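# Drape patch cord over both cable-manager fingers

## Task

Lay the patch cord across both fingers of the cable manager so it rests past their tips, with no part of the cord sagging more than a little lower than its plugs. The cord must stay there by itself after the grippers release it, and it must be at rest when checked. Never press the cord into the solid body of a manager finger, a plug boot or the switch face. When done, release the cord and move the grippers away.

## Robot and tools

Robot: two six-joint arms, left_arm and right_arm, each with a parallel two-finger gripper. The arms' roots sit on the table near y = +0.267 m (left_arm) and y = -0.306 m (right_arm), both facing +x. The names are only labels and do not match the left or right side of any picture.

Scene frame: origin on the tabletop midway between the arms, +x out over the table, +z up, left_arm on the +y side. Positions are in metres, orientations as quaternions in w,x,y,z order. A gripper's fingers point along its own +z and close along its own y. The reported hand point lies between the finger pads, roughly 1 cm short of the fingertips; at long reach it may be slightly off.

Tool execute_actions, argument actions: a list holding at most one item, or empty.
- Empty list: moves nothing, just returns the present state.
- Move item {"rows": [...], "steps": n}: n is 1 to 15 control steps (each 1/30 s, default 15). rows holds 1 to 15 rows; one row is used per step and the final row repeats if rows run out. Every row has exactly 14 numbers: left_arm waist, shoulder, elbow, wrist pitch, wrist yaw, wrist roll, gripper opening, then right_arm in the same seven-number order. Include both arms every time even if one stays put. Joint values are absolute target angles in radians (the same form the Joint positions line shows), not offsets. Ranges per arm: waist -2.880 to 2.880, shoulder 0.000 to 3.142, elbow 0.000 to 3.019, wrist pitch -1.693 to 1.571, wrist yaw -1.571 to 1.571, wrist roll -2.094 to 2.094. A target more than 0.019 rad beyond a range end, and farther out than the current angle, gets the whole call refused and nothing is sent. Actual ends may differ from the listed ones by up to 0.019 rad; a joint asked past its true end stops there and the result may say "joint sent to its limit" (possibly about an earlier move). Opening is an absolute value from -1 (shut) to +1 (fully open, 0.094 m pad gap).
- Wait item {"steps": n}: n up to 300; sends nothing and returns after that many steps since the previous result, counting your reply time.
- Optional pictures (true/false) decides whether camera images come back.

Motion limits: each step, the target fed to a joint stays within a fixed lead of its measured angle (waist 0.264, shoulder 0.32, elbow 0.276, wrist pitch 0.33, wrist yaw 0.186, wrist roll 0.522 rad), and if the targets would carry the hand over 70 mm from where it is, all are pulled back proportionally. Far targets therefore take several calls. Between calls the arms keep heading for the last row sent, until everything nearly stops or a step is HELD; then a fresh action is needed to continue.

Reading results: the state line lists left_arm and right_arm hand position and quaternion in the scene frame. Joint positions and Joint velocities give, per arm, the six joints (rad, rad/s) then the pad gap (m, m/s). grip_measured is the actual opening on the same -1..1 scale you command; each gripper may read up to about 1 mm off, constant within a scene. To hold something, command an opening below grip_measured: about 0.03 below is firm, less is gentler. Pads push up to roughly 50-62 N; very thin parts (under about 2 mm) get less. "joint command not followed" means a clearance check changed or blocked some joint targets; HELD marks steps where your row was not sent in whole or part. Joint torques follow joint order without the gripper; they carry offsets, scaling, noise and friction, and are nonzero even in free air. A MOTOR HOT warning appears from 85 °C; at 100 °C that arm goes limp and drops (OVER-TEMPERATURE FAULT), so avoid long static loads.

Cameras: cam_head_left, cam_head_right, cam_high, cam_low (672x504) and cam_left_wrist, cam_right_wrist (504x504 fisheye), returned in that order. Calibration was given per camera (intrinsics and world-to-camera transforms), accurate only to a few degrees and millimetres.

Tool zoom_image: camera (one of the six names) and region [x0, y0, x1, y1] in that camera's pixel coordinates from the top-left, no larger than 504 by 504; it magnifies the most recent image and moves nothing.

Tool read_manual: optional section, only "licences"; returns licence text and moves nothing.

Tool finished_scene: scene = number of the current scene; ends it irreversibly and reports whether the goal was met, then the next task (if any) appears. Answering without any tool call ends everything.

Usual order: look, plan, grip the cord near its plugs with both hands, lift it over the manager fingers past their tips, lower it gently so it drapes without a deep sag, open the grippers, back away, wait until the cord is still, then finish.

Avoid: shoving the cord into finger, plug-boot or switch material; dropping or knocking anything off the table; arms colliding or pressing on each other; slams and very hard pushes; leaving the cord swinging. Occasionally an outside push may nudge a loose object, so check it has settled.

Each tool is called as name(argument=value, ...) on one line, values as JSON.

## Session

execute_actions(actions=[])

Scene clock: 0.00 s of 5233.50 s.
left_arm: end_effector_position=(+0.2360, +0.4590, +0.1611) grip_measured=+1.000 end_effector_quat_wxyz=(-0.144, +0.799, -0.408, +0.418) | right_arm: end_effector_position=(+0.3582, +0.0587, +0.2211) grip_measured=+1.000 end_effector_quat_wxyz=(+0.109, +0.351, +0.751, +0.549)
Joint positions: left_arm=[ 1.021  0.956  0.562 -0.722  0.826 -1.354  0.094] | right_arm=[ 0.547  1.242  0.699  0.152 -0.203  1.729  0.094]
Joint velocities: left_arm=[ 0.005  0.005 -0.002 -0.007 -0.022  0.022  0.   ] | right_arm=[-0.015 -0.015 -0.002 -0.007 -0.037 -0.007  0.   ]
Joint torques (N m, as the arm reports them, + toward a larger angle): no reading

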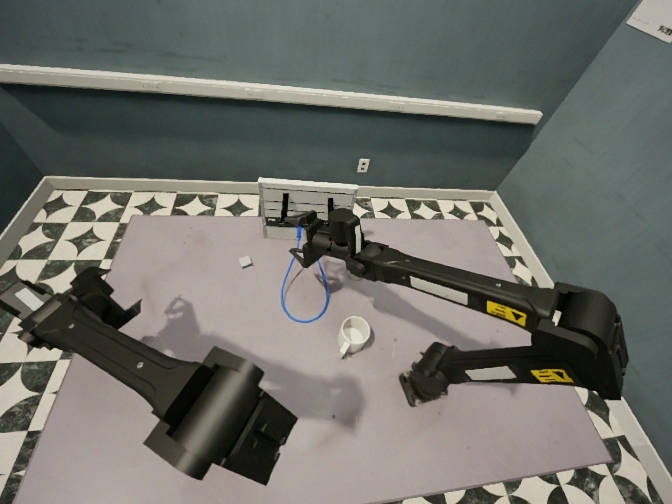

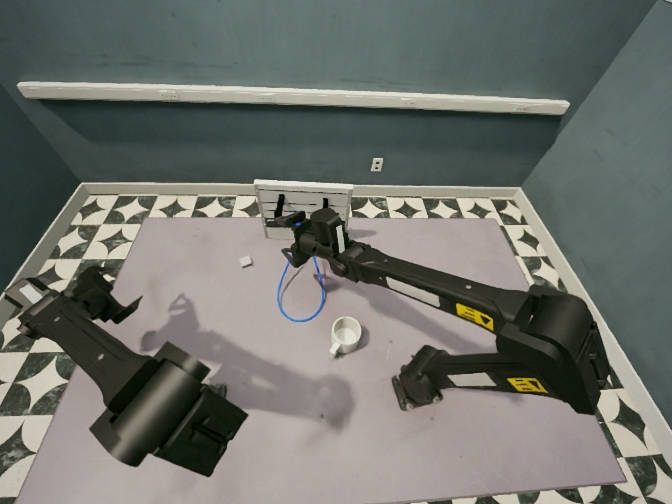

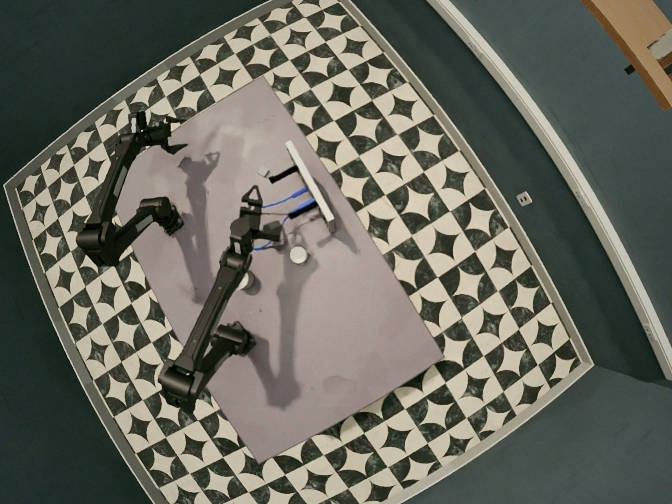

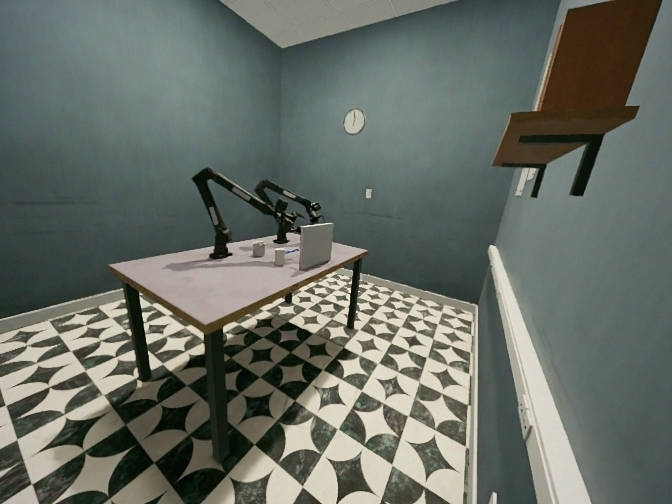

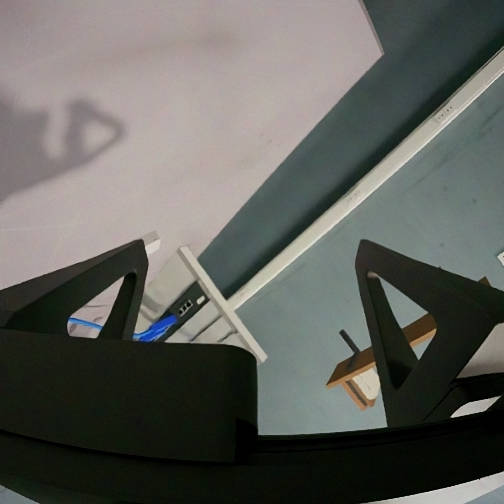

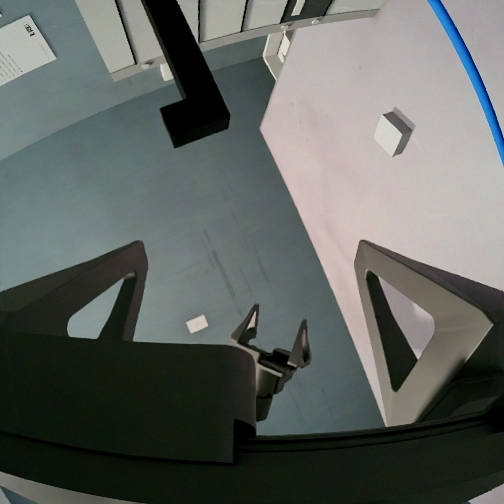

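execute_actions(actions=[{"rows":[[1.021,0.956,0.562,-0.722,0.826,-1.354,1,0.547,0.7,0.6,0.0,-0.2,1.0,1]],"steps":15}], pictures=false)

execute_actions(actions=[{"rows":[[1.021,0.956,0.562,-0.722,0.826,-1.354,1,-0.4,0.6,0.5,-0.3,0,0,1]],"steps":15}], pictures=false)

execute_actions(actions=[{"steps":45}])

Scene clock: 33.50 s of 5233.50 s.
left_arm: end_effector_position=(+0.2360, +0.4590, +0.1611) grip_measured=+1.000 end_effector_quat_wxyz=(-0.144, +0.799, -0.408, +0.418) | right_arm: end_effector_position=(+0.2587, -0.0285, +0.3932) grip_measured=+1.000 end_effector_quat_wxyz=(+0.385, +0.050, +0.710, +0.587)
Joint positions: left_arm=[ 1.021  0.956  0.562 -0.722  0.826 -1.354  0.094] | right_arm=[ 0.547  0.64   0.602  0.025 -0.202  1.058  0.094]
Joint velocities: left_arm=[ 0.005 -0.005  0.012  0.017  0.022  0.007  0.   ] | right_arm=[-0.005  0.317 -0.007 -0.056 -0.007 -0.286  0.   ]
Joint torques (N m, as the arm reports them, + toward a larger angle): left_arm=[-0.45 -4.09  9.11  1.01  0.3   0.07] | right_arm=[ 0.01  1.33 11.52  1.45  0.04 -0.1 ]
Steps of this call (steps 1 to 90: nothing new was sent; then 30.00 s passed at rest; steps 91 to 105: all 15 steps of this action). Readings (joint positions):
91: left_arm=[1.021 0.956 0.562 -0.722 0.826 -1.354] | right_arm=[0.547 1.226 0.693 0.132 -0.202 1.666]
92: left_arm=[1.021 0.956 0.562 -0.722 0.826 -1.354] | right_arm=[0.547 1.190 0.673 0.100 -0.202 1.593]
94: left_arm=[1.021 0.956 0.562 -0.722 0.826 -1.354] | right_arm=[0.547 1.077 0.626 0.056 -0.202 1.458]
98: left_arm=[1.021 0.956 0.562 -0.722 0.826 -1.354] | right_arm=[0.547 0.821 0.602 0.025 -0.202 1.249]
105: the state above

Scene clock: 34.00 s of 5233.50 s.
left_arm: end_effector_position=(+0.2360, +0.4590, +0.1611) grip_measured=+1.000 end_effector_quat_wxyz=(-0.144, +0.799, -0.408, +0.418) | right_arm: end_effector_position=(+0.3388, -0.3996, +0.2652) grip_measured=+1.000 end_effector_quat_wxyz=(+0.552, +0.161, +0.817, -0.040)
Joint positions: left_arm=[ 1.021  0.956  0.562 -0.722  0.826 -1.354  0.094] | right_arm=[-0.431  0.617  0.501 -0.282  0.007  0.126  0.094]
Joint velocities: left_arm=[-0.015  0.005  0.002 -0.002 -0.051  0.022  0.   ] | right_arm=[-0.611 -0.083  0.002 -0.017  0.007 -0.74   0.   ]
Joint torques (N m, as the arm reports them, + toward a larger angle): left_arm=[-0.19 -4.12  9.12  1.    0.3   0.07] | right_arm=[ 7.18 -2.49 11.57  1.72 -0.3  -0.04]
Steps of this call (steps 1 to 15: all 15 steps of this action). Readings (joint positions):
1: left_arm=[1.021 0.956 0.562 -0.722 0.826 -1.354] | right_arm=[0.536 0.645 0.600 -0.006 -0.161 1.012]
2: left_arm=[1.021 0.956 0.562 -0.722 0.826 -1.354] | right_arm=[0.504 0.644 0.593 -0.054 -0.115 0.959]
4: left_arm=[1.021 0.956 0.562 -0.722 0.826 -1.354] | right_arm=[0.404 0.636 0.566 -0.138 -0.052 0.839]
8: left_arm=[1.021 0.956 0.562 -0.722 0.826 -1.354] | right_arm=[0.110 0.625 0.512 -0.251 -0.009 0.520]
15: the state above

Scene clock: 35.50 s of 5233.50 s.
left_arm: end_effector_position=(+0.2360, +0.4590, +0.1611) grip_measured=+1.000 end_effector_quat_wxyz=(-0.144, +0.799, -0.408, +0.418) | right_arm: end_effector_position=(+0.3404, -0.3884, +0.2682) grip_measured=+1.000 end_effector_quat_wxyz=(+0.553, +0.100, +0.825, -0.062)
Joint positions: left_arm=[ 1.021  0.956  0.562 -0.722  0.826 -1.354  0.094] | right_arm=[-0.403  0.608  0.501 -0.282  0.001  0.011  0.094]
Joint velocities: left_arm=[-0.015 -0.015 -0.012  0.007 -0.007 -0.051  0.   ] | right_arm=[ 0.015 -0.005  0.007  0.007 -0.022 -0.095  0.   ]
Joint torques (N m, as the arm reports them, + toward a larger angle): left_arm=[-0.47 -4.21  9.04  1.04  0.31  0.08] | right_arm=[ 0.93 -2.12 11.59  1.51 -0.1  -0.03]
Steps of this call (steps 1 to 30: the robot went on to your last target; steps 31 to 45: nothing new was sent). Readings (joint positions):
1: left_arm=[1.021 0.956 0.562 -0.722 0.826 -1.354] | right_arm=[-0.441 0.614 0.501 -0.282 0.007 0.104]
2: left_arm=[1.021 0.956 0.562 -0.722 0.826 -1.354] | right_arm=[-0.437 0.612 0.501 -0.282 0.006 0.085]
4: left_arm=[1.021 0.956 0.562 -0.722 0.826 -1.354] | right_arm=[-0.419 0.609 0.501 -0.282 0.003 0.058]
8: left_arm=[1.021 0.956 0.562 -0.722 0.826 -1.354] | right_arm=[-0.403 0.608 0.501 -0.282 0.001 0.029]
45: the state above
All arms were judged still, so your last target was given up. Only a new action makes them travel on or press farther. Fingers that are still opening or closing keep moving.
camera_calibration (this result's frames):
cam_right_wrist: T_world_to_cam=[[-0.236613, -0.971587, 0.00577976, -0.299786], [-0.827554, 0.198412, -0.525155, 0.505138], [0.509086, -0.129041, -0.850987, 0.128206], [0, 0, 0, 1]] pos_world=[0.281828, -0.374949, 0.37611]

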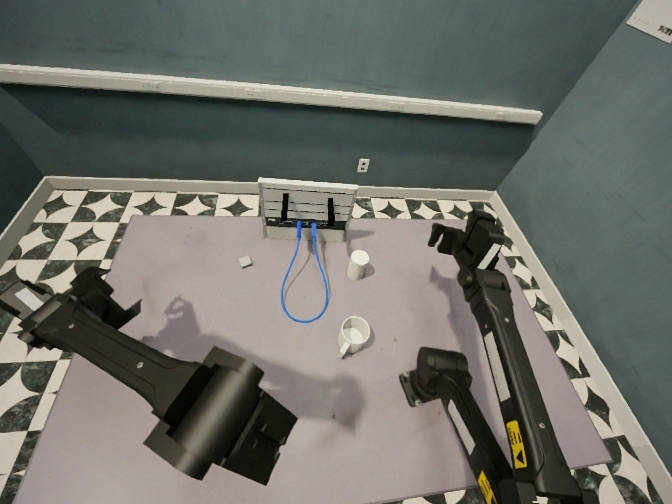

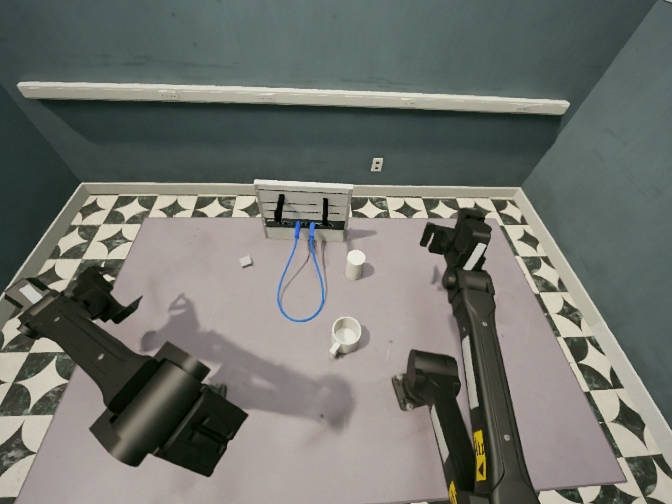

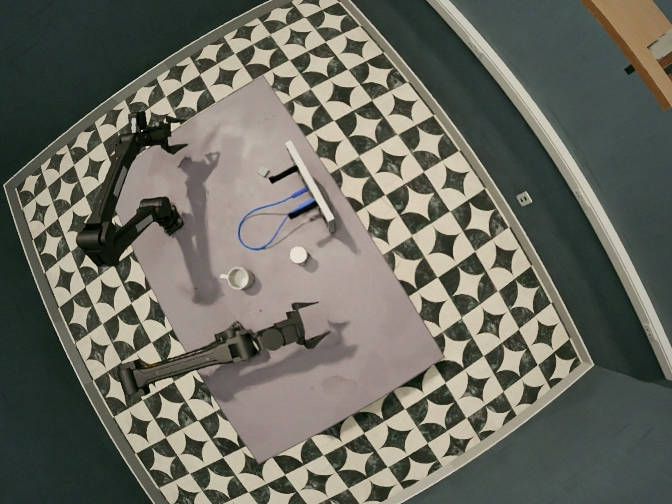

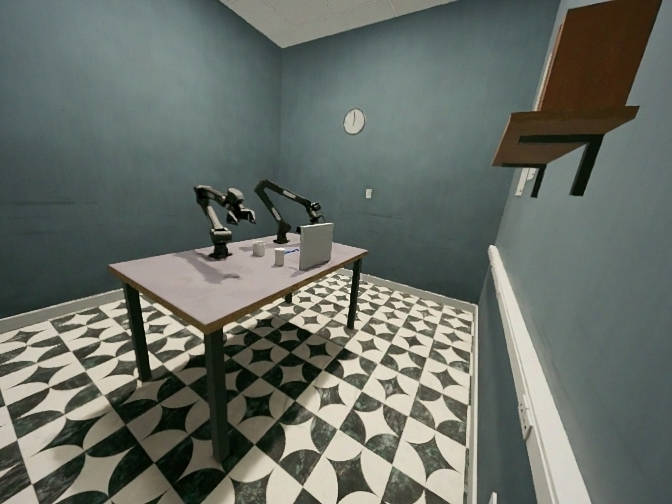

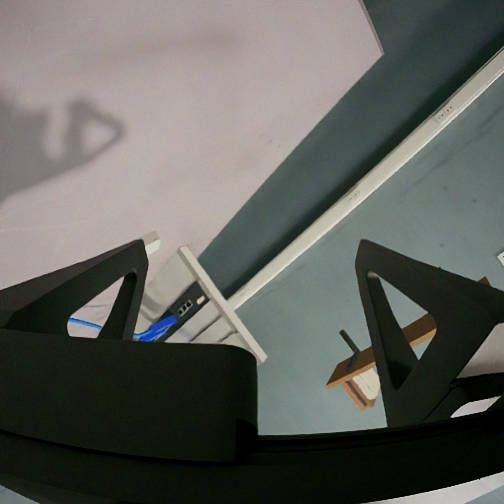

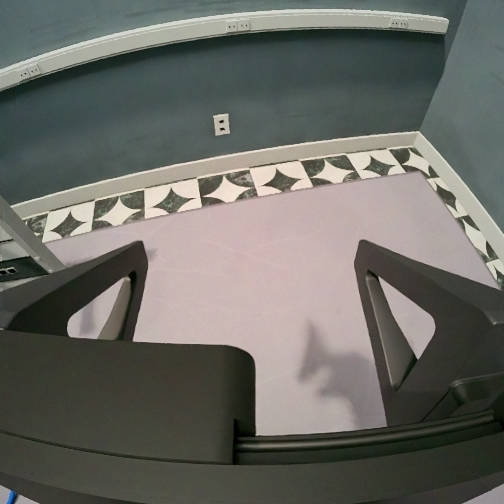

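zoom_image(camera="cam_head_left", region=[230, 160, 390, 340])

zoom_image(camera="cam_high", region=[220, 130, 360, 270])

zoom_image(camera="cam_head_right", region=[230, 160, 390, 340])

Region (230, 160, 390, 340) of cam_head_left's 672x504 image, scaled by 2.800, with more detail than that image has.

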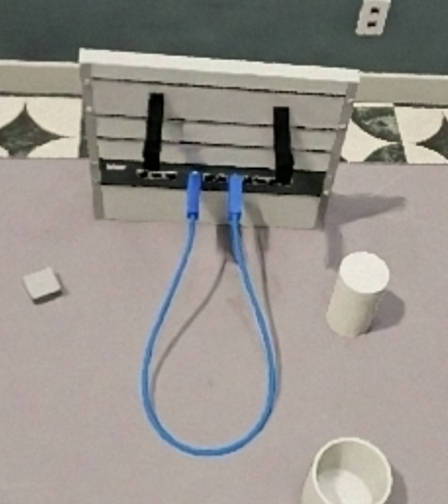

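Region (220, 130, 360, 270) of cam_high's 672x504 image, scaled by 3.600, with more detail than that image has.

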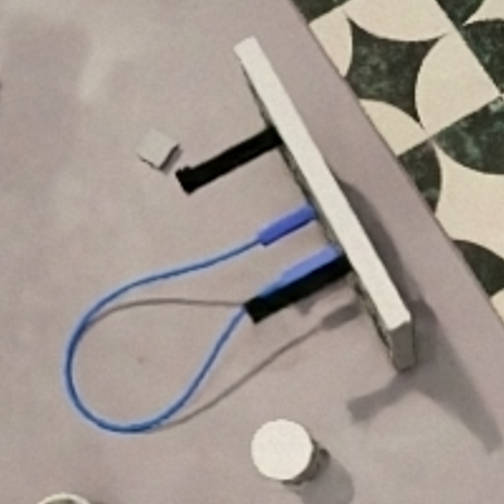

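Region (230, 160, 390, 340) of cam_head_right's 672x504 image, scaled by 2.800, with more detail than that image has.

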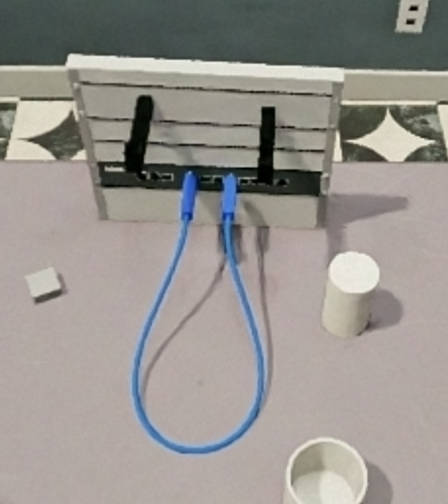

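execute_actions(actions=[{"rows":[[0.2,1.1,0.9,-0.95,0.3,-0.8,0.3,0.1,1.1,0.9,-0.95,0,0.4,0.3]],"steps":15}], pictures=false)

execute_actions(actions=[{"rows":[[-0.559,1.35,0.935,-1.1,0,-0.535,0.3,0.492,1.37,0.96,-1.1,0,0.664,0.3]],"steps":15}], pictures=false)

execute_actions(actions=[{"rows":[[-0.559,1.452,0.935,-1.054,0,-0.535,0.3,0.492,1.475,0.96,-1.056,0,0.664,0.3]],"steps":15}], pictures=false)

execute_actions(actions=[{"steps":30}])

Scene clock: 156.00 s of 5233.50 s.
left_arm: end_effector_position=(+0.3558, +0.2901, +0.1891) grip_measured=+0.302 end_effector_quat_wxyz=(+0.139, -0.459, +0.853, -0.204) | right_arm: end_effector_position=(+0.3538, -0.1986, +0.1650) grip_measured=+0.302 end_effector_quat_wxyz=(+0.166, +0.037, +0.984, +0.058)
Joint positions: left_arm=[ 0.174  1.101  0.861 -0.93   0.305 -0.851  0.061] | right_arm=[ 0.117  1.138  0.854 -0.932 -0.003  0.366  0.061]
Joint velocities: left_arm=[-0.63  -0.005 -0.007 -0.129 -0.007  0.359 -0.001] | right_arm=[-0.23  -0.259  0.002 -0.085  0.11   0.154  0.001]
Joint torques (N m, as the arm reports them, + toward a larger angle): left_arm=[ 6.14 -6.65 12.53  0.52 -0.15  0.12] | right_arm=[-0.27 -8.96 14.15  0.97  0.06  0.08]
Steps of this call (steps 1 to 90: nothing new was sent; then 117.00 s passed at rest; steps 91 to 105: all 15 steps of this action). Readings (joint positions):
91: left_arm=[1.002 0.965 0.581 -0.762 0.750 -1.293] | right_arm=[-0.385 0.623 0.517 -0.329 0.008 0.054]
92: left_arm=[0.960 0.989 0.616 -0.815 0.674 -1.228] | right_arm=[-0.341 0.662 0.552 -0.405 0.009 0.100]
94: left_arm=[0.850 1.044 0.699 -0.869 0.537 -1.129] | right_arm=[-0.223 0.783 0.642 -0.547 0.008 0.173]
98: left_arm=[0.597 1.099 0.827 -0.905 0.328 -0.981] | right_arm=[0.034 1.053 0.822 -0.830 0.001 0.285]
105: the state above

Scene clock: 156.50 s of 5233.50 s.
left_arm: end_effector_position=(+0.2777, +0.0721, +0.0974) grip_measured=+0.302 end_effector_quat_wxyz=(+0.007, +0.004, +1.000, -0.009) | right_arm: end_effector_position=(+0.2714, -0.0819, +0.0904) grip_measured=+0.302 end_effector_quat_wxyz=(-0.003, -0.020, +1.000, -0.001)
Joint positions: left_arm=[-0.597  1.365  0.899 -1.082  0.008 -0.565  0.061] | right_arm=[ 0.506  1.393  0.905 -1.09  -0.002  0.637  0.061]
Joint velocities: left_arm=[-0.005 -0.132  0.007 -0.037 -0.037  0.168  0.001] | right_arm=[-0.239 -0.073 -0.017 -0.198  0.037  0.168  0.   ]
Joint torques (N m, as the arm reports them, + toward a larger angle): left_arm=[ 2.49 -8.93 11.33 -0.09 -0.35  0.08] | right_arm=[  0.92 -11.62  13.67   0.76   0.09   0.08]
Steps of this call (steps 1 to 15: all 15 steps of this action). Readings (joint positions):
1: left_arm=[0.141 1.114 0.866 -0.955 0.238 -0.816] | right_arm=[0.126 1.142 0.859 -0.953 0.006 0.399]
2: left_arm=[0.098 1.140 0.879 -0.988 0.162 -0.780] | right_arm=[0.157 1.158 0.872 -0.983 0.008 0.433]
4: left_arm=[-0.012 1.220 0.896 -1.027 0.054 -0.720] | right_arm=[0.257 1.218 0.890 -1.020 0.007 0.487]
8: left_arm=[-0.266 1.351 0.898 -1.061 0.008 -0.641] | right_arm=[0.482 1.359 0.905 -1.066 -0.002 0.578]
15: the state above

Scene clock: 157.00 s of 5233.50 s.
left_arm: end_effector_position=(+0.2835, +0.0815, +0.0675) grip_measured=+0.302 end_effector_quat_wxyz=(-0.024, -0.001, +1.000, +0.013) | right_arm: end_effector_position=(+0.2728, -0.0840, +0.0913) grip_measured=+0.302 end_effector_quat_wxyz=(-0.003, -0.017, +1.000, -0.001)
Joint positions: left_arm=[-0.568  1.456  0.901 -1.068  0.003 -0.546  0.061] | right_arm=[ 0.499  1.391  0.905 -1.091 -0.002  0.638  0.061]
Joint velocities: left_arm=[ 0.005  0.161  0.012 -0.007  0.007 -0.007 -0.   ] | right_arm=[-0.005  0.005  0.027  0.017 -0.007  0.037 -0.   ]
Joint torques (N m, as the arm reports them, + toward a larger angle): left_arm=[  0.42 -11.23  10.52   0.87  -0.19   0.12] | right_arm=[  0.78 -10.49   9.23   0.7    0.     0.08]
A step of this action was HELD (marked below), so the robot has no last target. An arm can still carry out its HELD step.
Steps of this call (steps 1 to 15: all 15 steps of this action). Readings (joint positions):
1: left_arm=[-0.595 1.361 0.899 -1.083 0.006 -0.561] | right_arm=[0.500 1.392 0.906 -1.091 -0.002 0.638] HELD
2: left_arm=[-0.590 1.358 0.899 -1.085 0.005 -0.558] | right_arm=[0.498 1.390 0.906 -1.091 -0.002 0.638] HELD
3: left_arm=[-0.583 1.356 0.899 -1.086 0.004 -0.555] | right_arm=[0.498 1.390 0.905 -1.091 -0.002 0.638] HELD
4: left_arm=[-0.578 1.354 0.899 -1.086 0.003 -0.553] | right_arm=[0.499 1.391 0.905 -1.091 -0.002 0.638] HELD
5: left_arm=[-0.573 1.354 0.899 -1.086 0.003 -0.552] | right_arm=[0.499 1.391 0.905 -1.091 -0.002 0.638] HELD
6: left_arm=[-0.570 1.354 0.899 -1.086 0.003 -0.551] | right_arm=[0.499 1.391 0.905 -1.091 -0.002 0.638] HELD
7: left_arm=[-0.568 1.355 0.899 -1.086 0.003 -0.550] | right_arm=[0.499 1.391 0.905 -1.091 -0.002 0.638] HELD
8: left_arm=[-0.568 1.359 0.899 -1.086 0.003 -0.549] | right_arm=[0.499 1.391 0.905 -1.091 -0.002 0.638] HELD
9: left_arm=[-0.568 1.369 0.899 -1.084 0.003 -0.548] | right_arm=[0.499 1.391 0.905 -1.091 -0.002 0.638] HELD
10: left_arm=[-0.568 1.384 0.901 -1.080 0.003 -0.548] | right_arm=[0.499 1.391 0.905 -1.091 -0.002 0.638] HELD
11: left_arm=[-0.568 1.402 0.901 -1.074 0.003 -0.548] | right_arm=[0.499 1.391 0.905 -1.091 -0.002 0.638] HELD
12: left_arm=[-0.568 1.420 0.901 -1.071 0.003 -0.547] | right_arm=[0.499 1.391 0.905 -1.091 -0.002 0.638] HELD
13: left_arm=[-0.568 1.436 0.901 -1.070 0.003 -0.547] | right_arm=[0.499 1.391 0.905 -1.091 -0.002 0.638] HELD
14: left_arm=[-0.568 1.449 0.901 -1.069 0.003 -0.547] | right_arm=[0.499 1.391 0.905 -1.091 -0.002 0.638] HELD
15: the state above HELD
joint command not followed: on one or more control steps a check withheld the commanded joint targets of the left arm, and it was not sent them on those steps.
cause: the commanded joint targets would bring a part of the robot too close to another arm (this arm's wrist (the part past joint 4) and the other arm's wrist (the part past joint 4)); next, command targets that bring no part of the robot closer to that arm.
joint command not followed: on one or more control steps a check withheld the commanded joint targets of the right arm, and it was not sent them on those steps. On the call's last step the targets were still withheld.
cause: the commanded joint targets would bring a part of the robot too close to another arm (this arm's wrist (the part past joint 4) and the other arm's wrist (the part past joint 4)); next, command targets that bring no part of the robot closer to that arm.

Scene clock: 158.00 s of 5233.50 s.
left_arm: end_effector_position=(+0.2835, +0.0815, +0.0668) grip_measured=+0.302 end_effector_quat_wxyz=(-0.024, -0.001, +1.000, +0.013) | right_arm: end_effector_position=(+0.2728, -0.0840, +0.0913) grip_measured=+0.302 end_effector_quat_wxyz=(-0.003, -0.017, +1.000, -0.001)
Joint positions: left_arm=[-0.568  1.458  0.901 -1.068  0.003 -0.546  0.061] | right_arm=[ 0.499  1.391  0.905 -1.091 -0.002  0.638  0.061]
Joint velocities: left_arm=[-0.005 -0.015 -0.002  0.007 -0.007 -0.022 -0.   ] | right_arm=[-0.015 -0.005  0.012  0.007 -0.022  0.022 -0.   ]
Joint torques (N m, as the arm reports them, + toward a larger angle): left_arm=[  0.54 -10.41  10.55   0.74  -0.21   0.1 ] | right_arm=[ 1.61 -9.49  8.83  0.77  0.02  0.02]
Steps of this call (steps 1 to 30: nothing new was sent). Readings (joint positions):
1: left_arm=[-0.568 1.459 0.901 -1.068 0.003 -0.546] | right_arm=[0.499 1.391 0.905 -1.091 -0.002 0.638]
2: left_arm=[-0.568 1.460 0.901 -1.068 0.003 -0.546] | right_arm=[0.499 1.391 0.905 -1.091 -0.002 0.638]
4: left_arm=[-0.568 1.458 0.901 -1.068 0.003 -0.546] | right_arm=[0.499 1.391 0.905 -1.091 -0.002 0.638]
8: left_arm=[-0.568 1.458 0.901 -1.068 0.003 -0.546] | right_arm=[0.499 1.391 0.905 -1.091 -0.002 0.638]
30: the state above
camera_calibration (this result's frames):
cam_left_wrist: T_world_to_cam=[[0.000196277, -0.999591, -0.0286121, 0.0835974], [-0.778971, -0.0180944, 0.626798, 0.186969], [-0.62706, 0.022165, -0.778656, 0.351265], [0, 0, 0, 1]] pos_world=[0.365891, 0.0791604, 0.158714]
cam_right_wrist: T_world_to_cam=[[0.0462597, -0.998877, 0.0101963, -0.0988395], [-0.805388, -0.0312567, 0.591923, 0.168624], [-0.590939, -0.0355942, -0.80593, 0.355198], [0, 0, 0, 1]] pos_world=[0.35028, -0.0808149, 0.18746]

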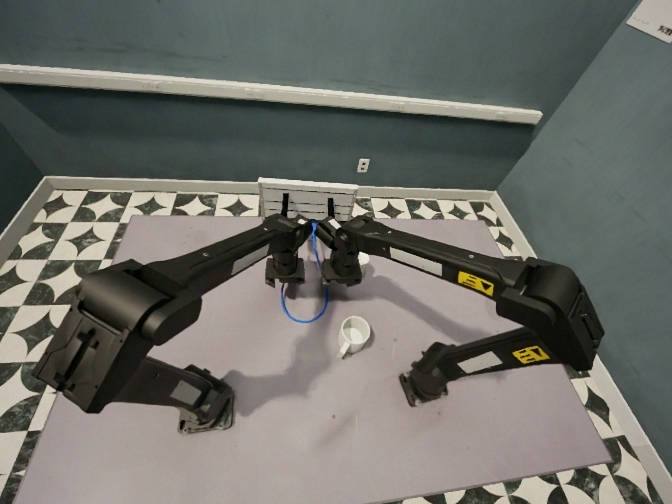

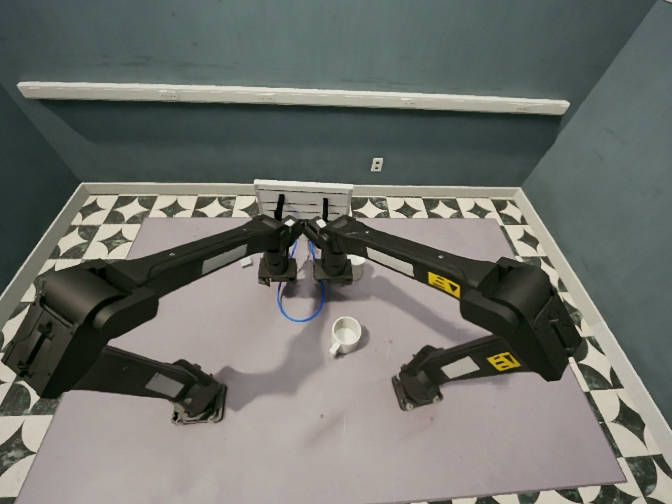

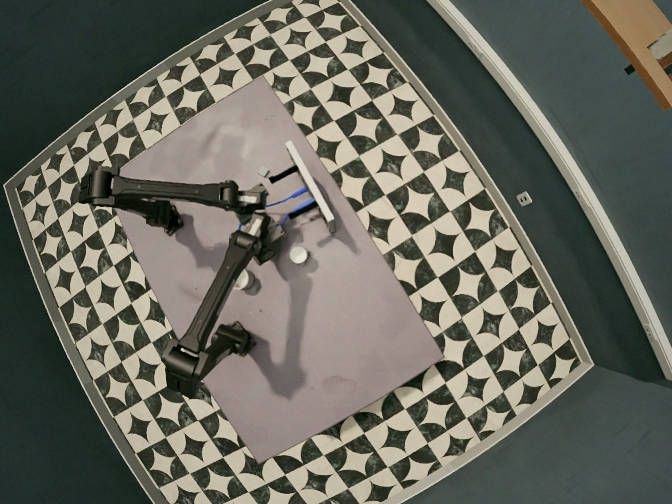

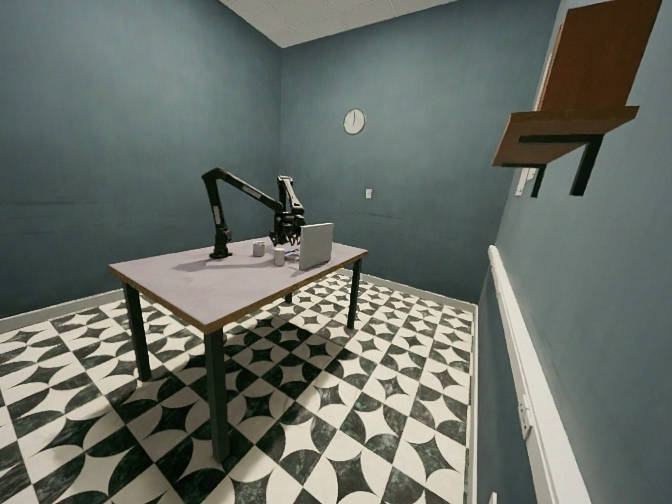

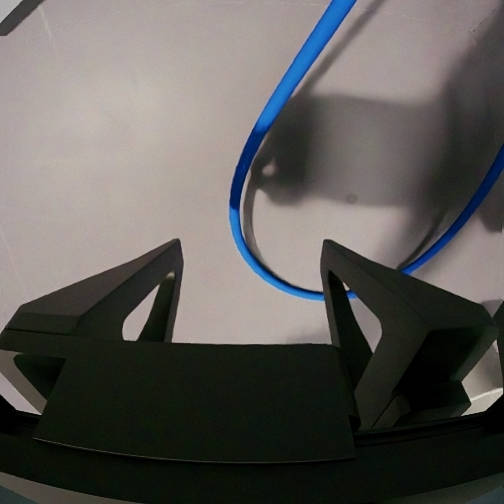

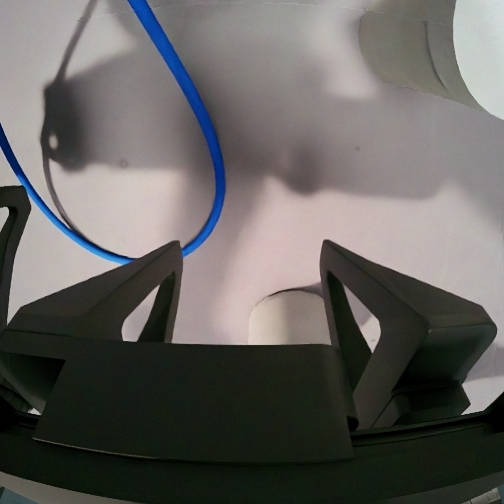

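execute_actions(actions=[{"rows":[[-0.545,1.50,0.83,-0.86,0,-0.52,0.0,0.38,1.39,0.96,-1.09,0,0.6,0.3]],"steps":15}], pictures=false)

execute_actions(actions=[{"steps":20}])

Scene clock: 184.97 s of 5233.50 s.
left_arm: end_effector_position=(+0.2961, +0.0785, +0.0314) grip_measured=+0.002 end_effector_quat_wxyz=(+0.012, +0.001, +1.000, -0.009) | right_arm: end_effector_position=(+0.2988, -0.1213, +0.0913) grip_measured=+0.302 end_effector_quat_wxyz=(-0.002, +0.034, +0.999, -0.002)
Joint positions: left_arm=[-0.558  1.498  0.832 -0.875  0.003 -0.531  0.047] | right_arm=[ 0.373  1.391  0.905 -1.091  0.001  0.612  0.061]
Joint velocities: left_arm=[ 0.005  0.015 -0.007  0.012  0.066 -0.037  0.   ] | right_arm=[ 0.044  0.015 -0.002  0.012 -0.007  0.007 -0.002]
Joint torques (N m, as the arm reports them, + toward a larger angle): left_arm=[ 0.58 -9.95  7.47  1.09 -0.17  0.11] | right_arm=[  1.01 -10.22  13.68   0.59  -0.03  -0.03]
Steps of this call (steps 1 to 90: nothing new was sent; then 23.47 s passed at rest; steps 91 to 105: all 15 steps of this action). Readings (joint positions):
91: left_arm=[-0.567 1.459 0.889 -1.027 0.003 -0.543] | right_arm=[0.498 1.391 0.905 -1.091 -0.002 0.638]
92: left_arm=[-0.566 1.460 0.873 -0.965 0.003 -0.541] | right_arm=[0.493 1.391 0.905 -1.091 -0.002 0.636]
94: left_arm=[-0.562 1.475 0.850 -0.902 0.003 -0.537] | right_arm=[0.462 1.391 0.905 -1.091 -0.002 0.629]
98: left_arm=[-0.558 1.497 0.833 -0.880 0.003 -0.533] | right_arm=[0.376 1.391 0.905 -1.091 0.000 0.618]
105: the state above

Scene clock: 185.63 s of 5233.50 s.
left_arm: end_effector_position=(+0.2961, +0.0785, +0.0314) grip_measured=+0.002 end_effector_quat_wxyz=(+0.012, +0.001, +1.000, -0.009) | right_arm: end_effector_position=(+0.2985, -0.1209, +0.0913) grip_measured=+0.302 end_effector_quat_wxyz=(-0.002, +0.032, +0.999, -0.002)
Joint positions: left_arm=[-0.558  1.498  0.832 -0.875  0.003 -0.53   0.047] | right_arm=[ 0.375  1.391  0.905 -1.091  0.001  0.61   0.061]
Joint velocities: left_arm=[ 0.015  0.005  0.007 -0.002 -0.037  0.022  0.   ] | right_arm=[-0.015 -0.005 -0.002 -0.007  0.051 -0.066 -0.001]
Joint torques (N m, as the arm reports them, + toward a larger angle): left_arm=[  0.69 -10.06   7.47   1.02  -0.18   0.11] | right_arm=[  1.22 -10.09  13.77   0.67   0.02  -0.04]
Steps of this call (steps 1 to 15: the robot went on to your last target; steps 16 to 20: nothing new was sent). Readings (joint positions):
1: left_arm=[-0.558 1.498 0.832 -0.875 0.003 -0.531] | right_arm=[0.374 1.391 0.905 -1.091 0.001 0.612]
2: left_arm=[-0.558 1.498 0.832 -0.875 0.003 -0.531] | right_arm=[0.375 1.391 0.905 -1.091 0.001 0.611]
4: left_arm=[-0.558 1.498 0.832 -0.875 0.003 -0.531] | right_arm=[0.375 1.391 0.905 -1.091 0.001 0.611]
8: left_arm=[-0.558 1.498 0.832 -0.875 0.003 -0.531] | right_arm=[0.375 1.391 0.905 -1.091 0.001 0.611]
20: the state above
All arms were judged still, so your last target was given up. Only a new action makes them travel on or press farther. Fingers that are still opening or closing keep moving.
camera_calibration (this result's frames):
cam_left_wrist: T_world_to_cam=[[-0.00388919, -0.999884, 0.0146963, 0.0794641], [-0.822243, 0.0115616, 0.569019, 0.231225], [-0.569123, -0.00987088, -0.822193, 0.318346], [0, 0, 0, 1]] pos_world=[0.371611, 0.079924, 0.129002]
cam_right_wrist: T_world_to_cam=[[-0.0509738, -0.998629, 0.0119424, -0.107986], [-0.805298, 0.048172, 0.590911, 0.197806], [-0.590676, 0.0205038, -0.806649, 0.375818], [0, 0, 0, 1]] pos_world=[0.375775, -0.125073, 0.187557]

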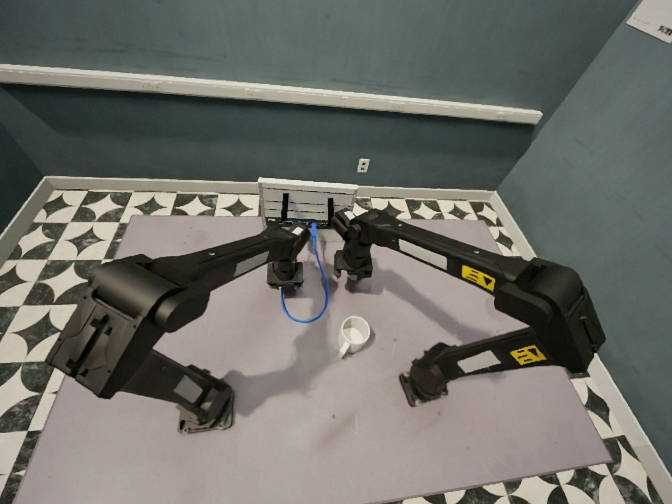

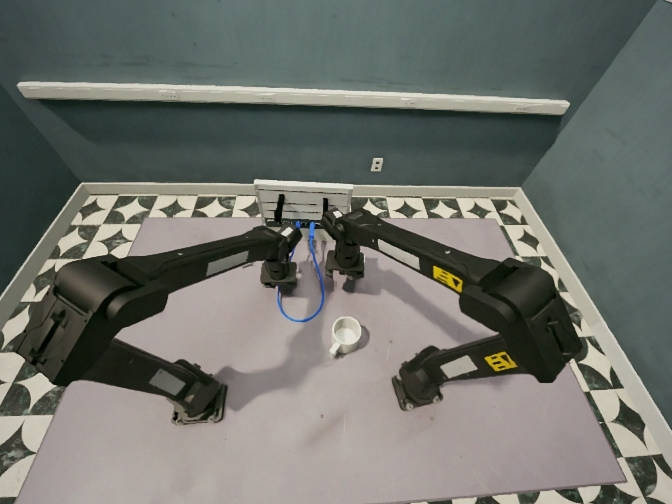

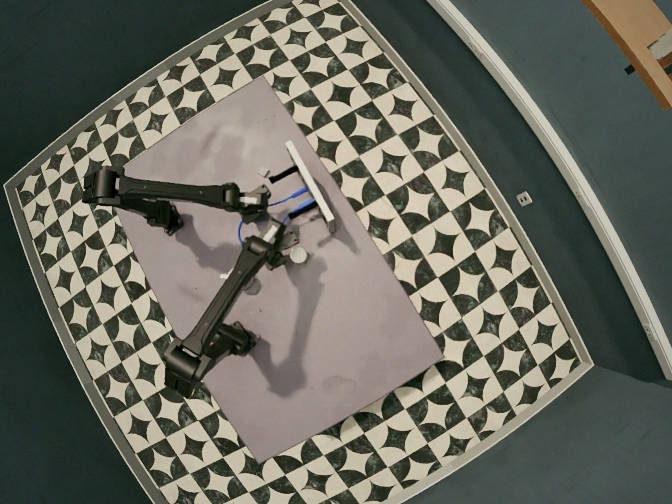

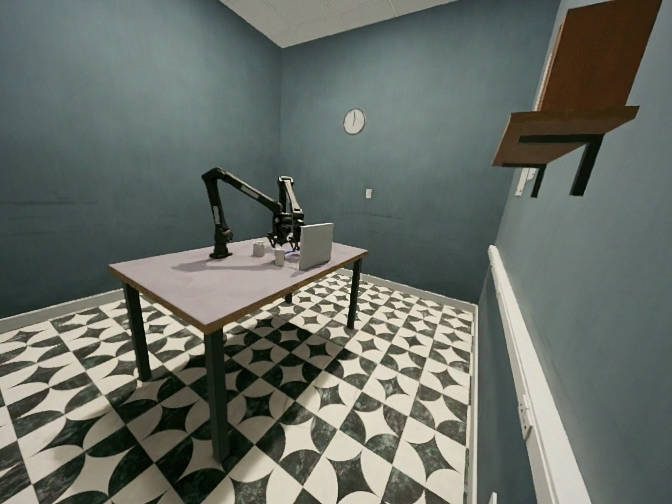

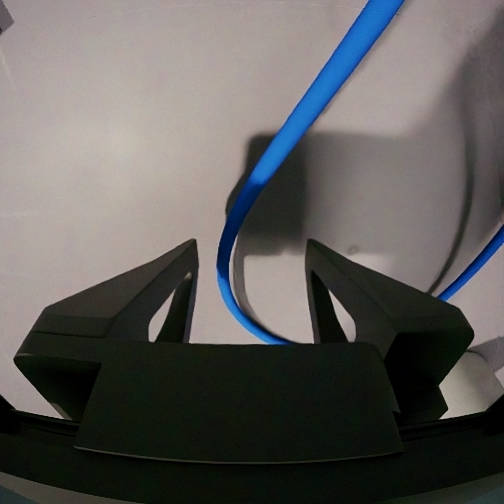

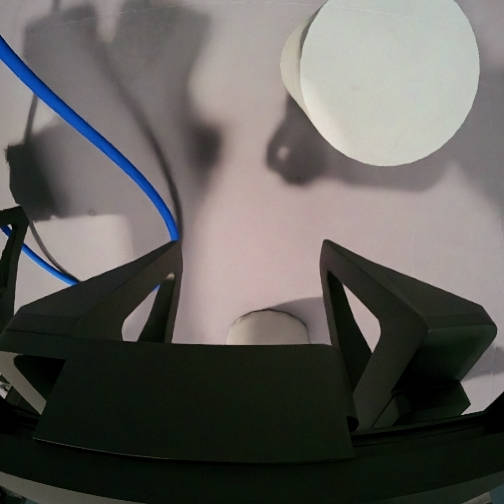

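execute_actions(actions=[{"rows":[[-0.53,1.516,0.788,-0.828,0,-0.52,0.0,0.38,1.39,0.96,-1.09,0,0.6,0.3]],"steps":15}], pictures=false)

execute_actions(actions=[{"steps":15}])

Scene clock: 198.50 s of 5233.50 s.
left_arm: end_effector_position=(+0.2876, +0.0902, +0.0165) grip_measured=+0.002 end_effector_quat_wxyz=(+0.005, -0.007, +1.000, -0.004) | right_arm: end_effector_position=(+0.2985, -0.1209, +0.0913) grip_measured=+0.302 end_effector_quat_wxyz=(-0.002, +0.032, +0.999, -0.002)
Joint positions: left_arm=[-0.542  1.506  0.791 -0.843  0.003 -0.53   0.047] | right_arm=[ 0.375  1.391  0.905 -1.091  0.001  0.61   0.061]
Joint velocities: left_arm=[ 0.005 -0.024 -0.002 -0.007 -0.037  0.007 -0.   ] | right_arm=[-0.015 -0.005  0.017  0.002 -0.051 -0.022 -0.001]
Joint torques (N m, as the arm reports them, + toward a larger angle): left_arm=[ 0.73 -8.5   7.12  1.04 -0.19  0.1 ] | right_arm=[  1.76 -10.63  13.83   0.69  -0.04  -0.06]
Steps of this call (steps 1 to 90: nothing new was sent; then 9.37 s passed at rest; steps 91 to 105: all 15 steps of this action). Readings (joint positions):
91: left_arm=[-0.556 1.498 0.827 -0.866 0.003 -0.530] | right_arm=[0.375 1.391 0.905 -1.091 0.001 0.610]
92: left_arm=[-0.555 1.498 0.820 -0.854 0.003 -0.530] | right_arm=[0.375 1.391 0.905 -1.091 0.001 0.610]
94: left_arm=[-0.548 1.501 0.804 -0.846 0.003 -0.530] | right_arm=[0.375 1.391 0.905 -1.091 0.001 0.610]
98: left_arm=[-0.542 1.506 0.791 -0.846 0.003 -0.530] | right_arm=[0.375 1.391 0.905 -1.091 0.001 0.610]
105: the state above

Scene clock: 199.00 s of 5233.50 s.
left_arm: end_effector_position=(+0.2876, +0.0902, +0.0165) grip_measured=+0.002 end_effector_quat_wxyz=(+0.005, -0.007, +1.000, -0.004) | right_arm: end_effector_position=(+0.2985, -0.1209, +0.0913) grip_measured=+0.302 end_effector_quat_wxyz=(-0.002, +0.032, +0.999, -0.002)
Joint positions: left_arm=[-0.542  1.506  0.791 -0.843  0.003 -0.53   0.047] | right_arm=[ 0.375  1.391  0.905 -1.091  0.001  0.61   0.061]
Joint velocities: left_arm=[-0.015 -0.005  0.012 -0.007 -0.051  0.007 -0.   ] | right_arm=[-0.005 -0.005  0.002  0.012  0.007  0.022  0.001]
Joint torques (N m, as the arm reports them, + toward a larger angle): left_arm=[ 0.72 -9.27  6.96  0.99 -0.2   0.12] | right_arm=[  1.35 -10.23  13.77   0.87  -0.02  -0.03]
Steps of this call (steps 1 to 15: the robot went on to your last target). Readings (joint positions):
1: left_arm=[-0.542 1.506 0.791 -0.843 0.003 -0.530] | right_arm=[0.375 1.391 0.905 -1.091 0.001 0.610]
2: left_arm=[-0.542 1.506 0.791 -0.843 0.003 -0.530] | right_arm=[0.375 1.391 0.905 -1.091 0.001 0.610]
4: left_arm=[-0.542 1.506 0.791 -0.843 0.003 -0.530] | right_arm=[0.375 1.391 0.905 -1.091 0.001 0.610]
8: left_arm=[-0.542 1.506 0.791 -0.843 0.003 -0.530] | right_arm=[0.375 1.391 0.905 -1.091 0.001 0.610]
15: the state above
All arms were judged still, so your last target was given up. Only a new action makes them travel on or press farther. Fingers that are still opening or closing keep moving.
camera_calibration (this result's frames):
cam_left_wrist: T_world_to_cam=[[0.0122873, -0.999907, 0.00583348, 0.0868014], [-0.813549, -0.00660501, 0.581459, 0.231512], [-0.581366, -0.0118904, -0.813555, 0.304919], [0, 0, 0, 1]] pos_world=[0.364549, 0.0919481, 0.112947]
cam_right_wrist: T_world_to_cam=[[-0.0509738, -0.998629, 0.0119424, -0.107986], [-0.805298, 0.048172, 0.590911, 0.197806], [-0.590676, 0.0205038, -0.806649, 0.375818], [0, 0, 0, 1]] pos_world=[0.375775, -0.125073, 0.187557]

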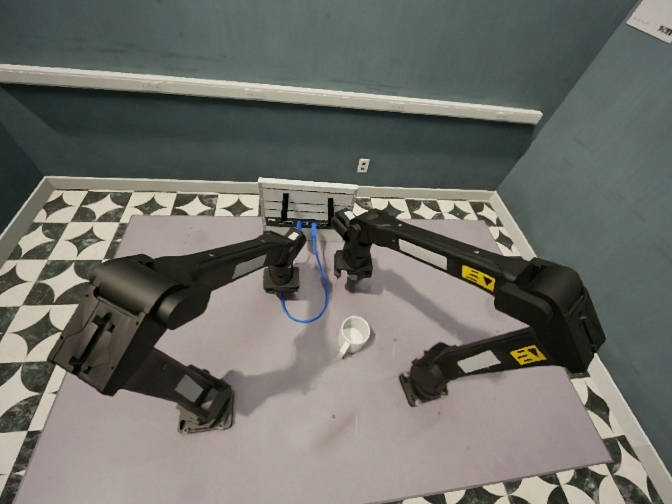

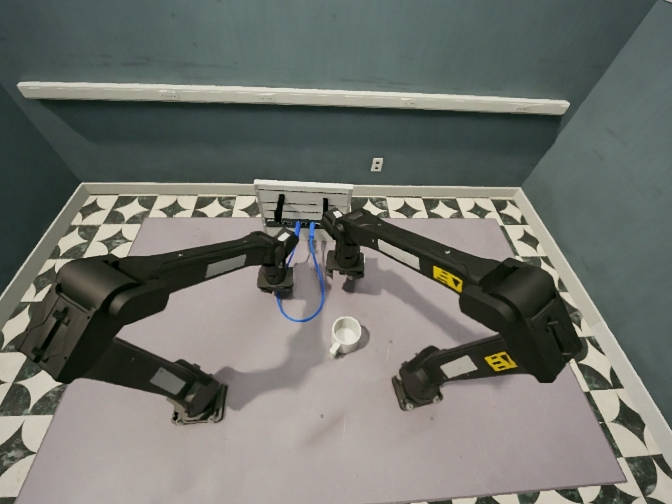

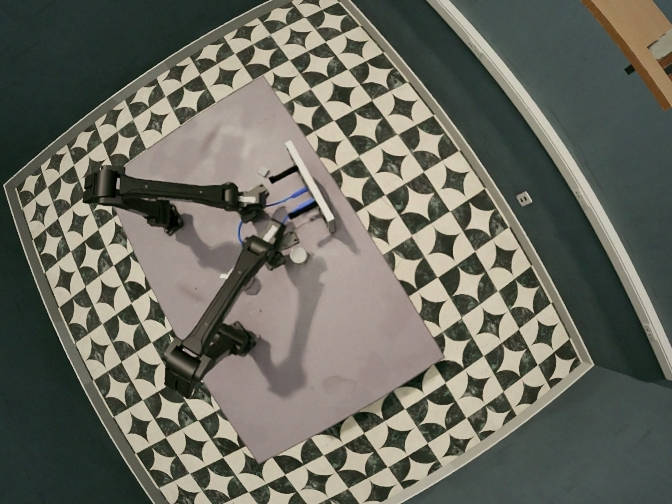

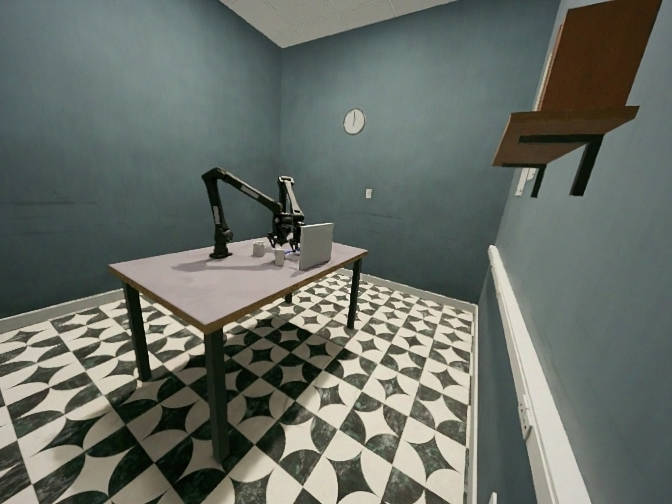

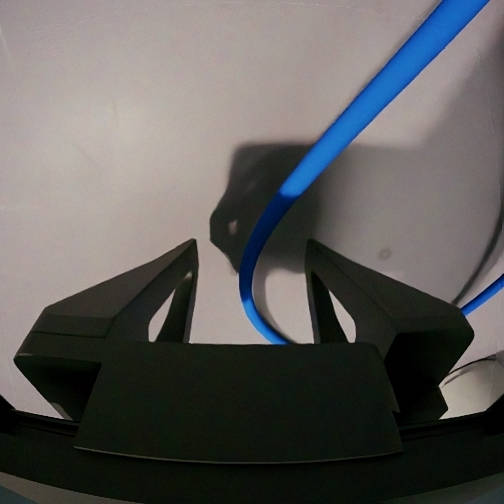

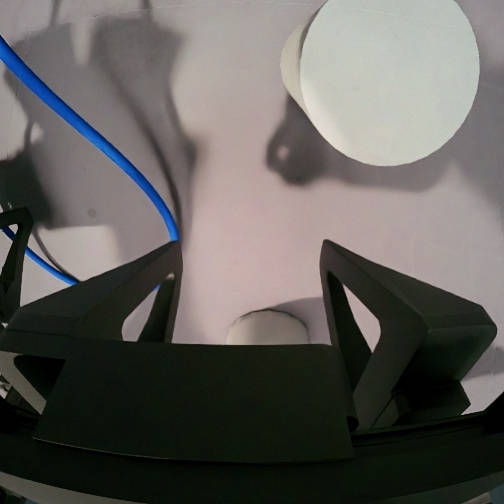

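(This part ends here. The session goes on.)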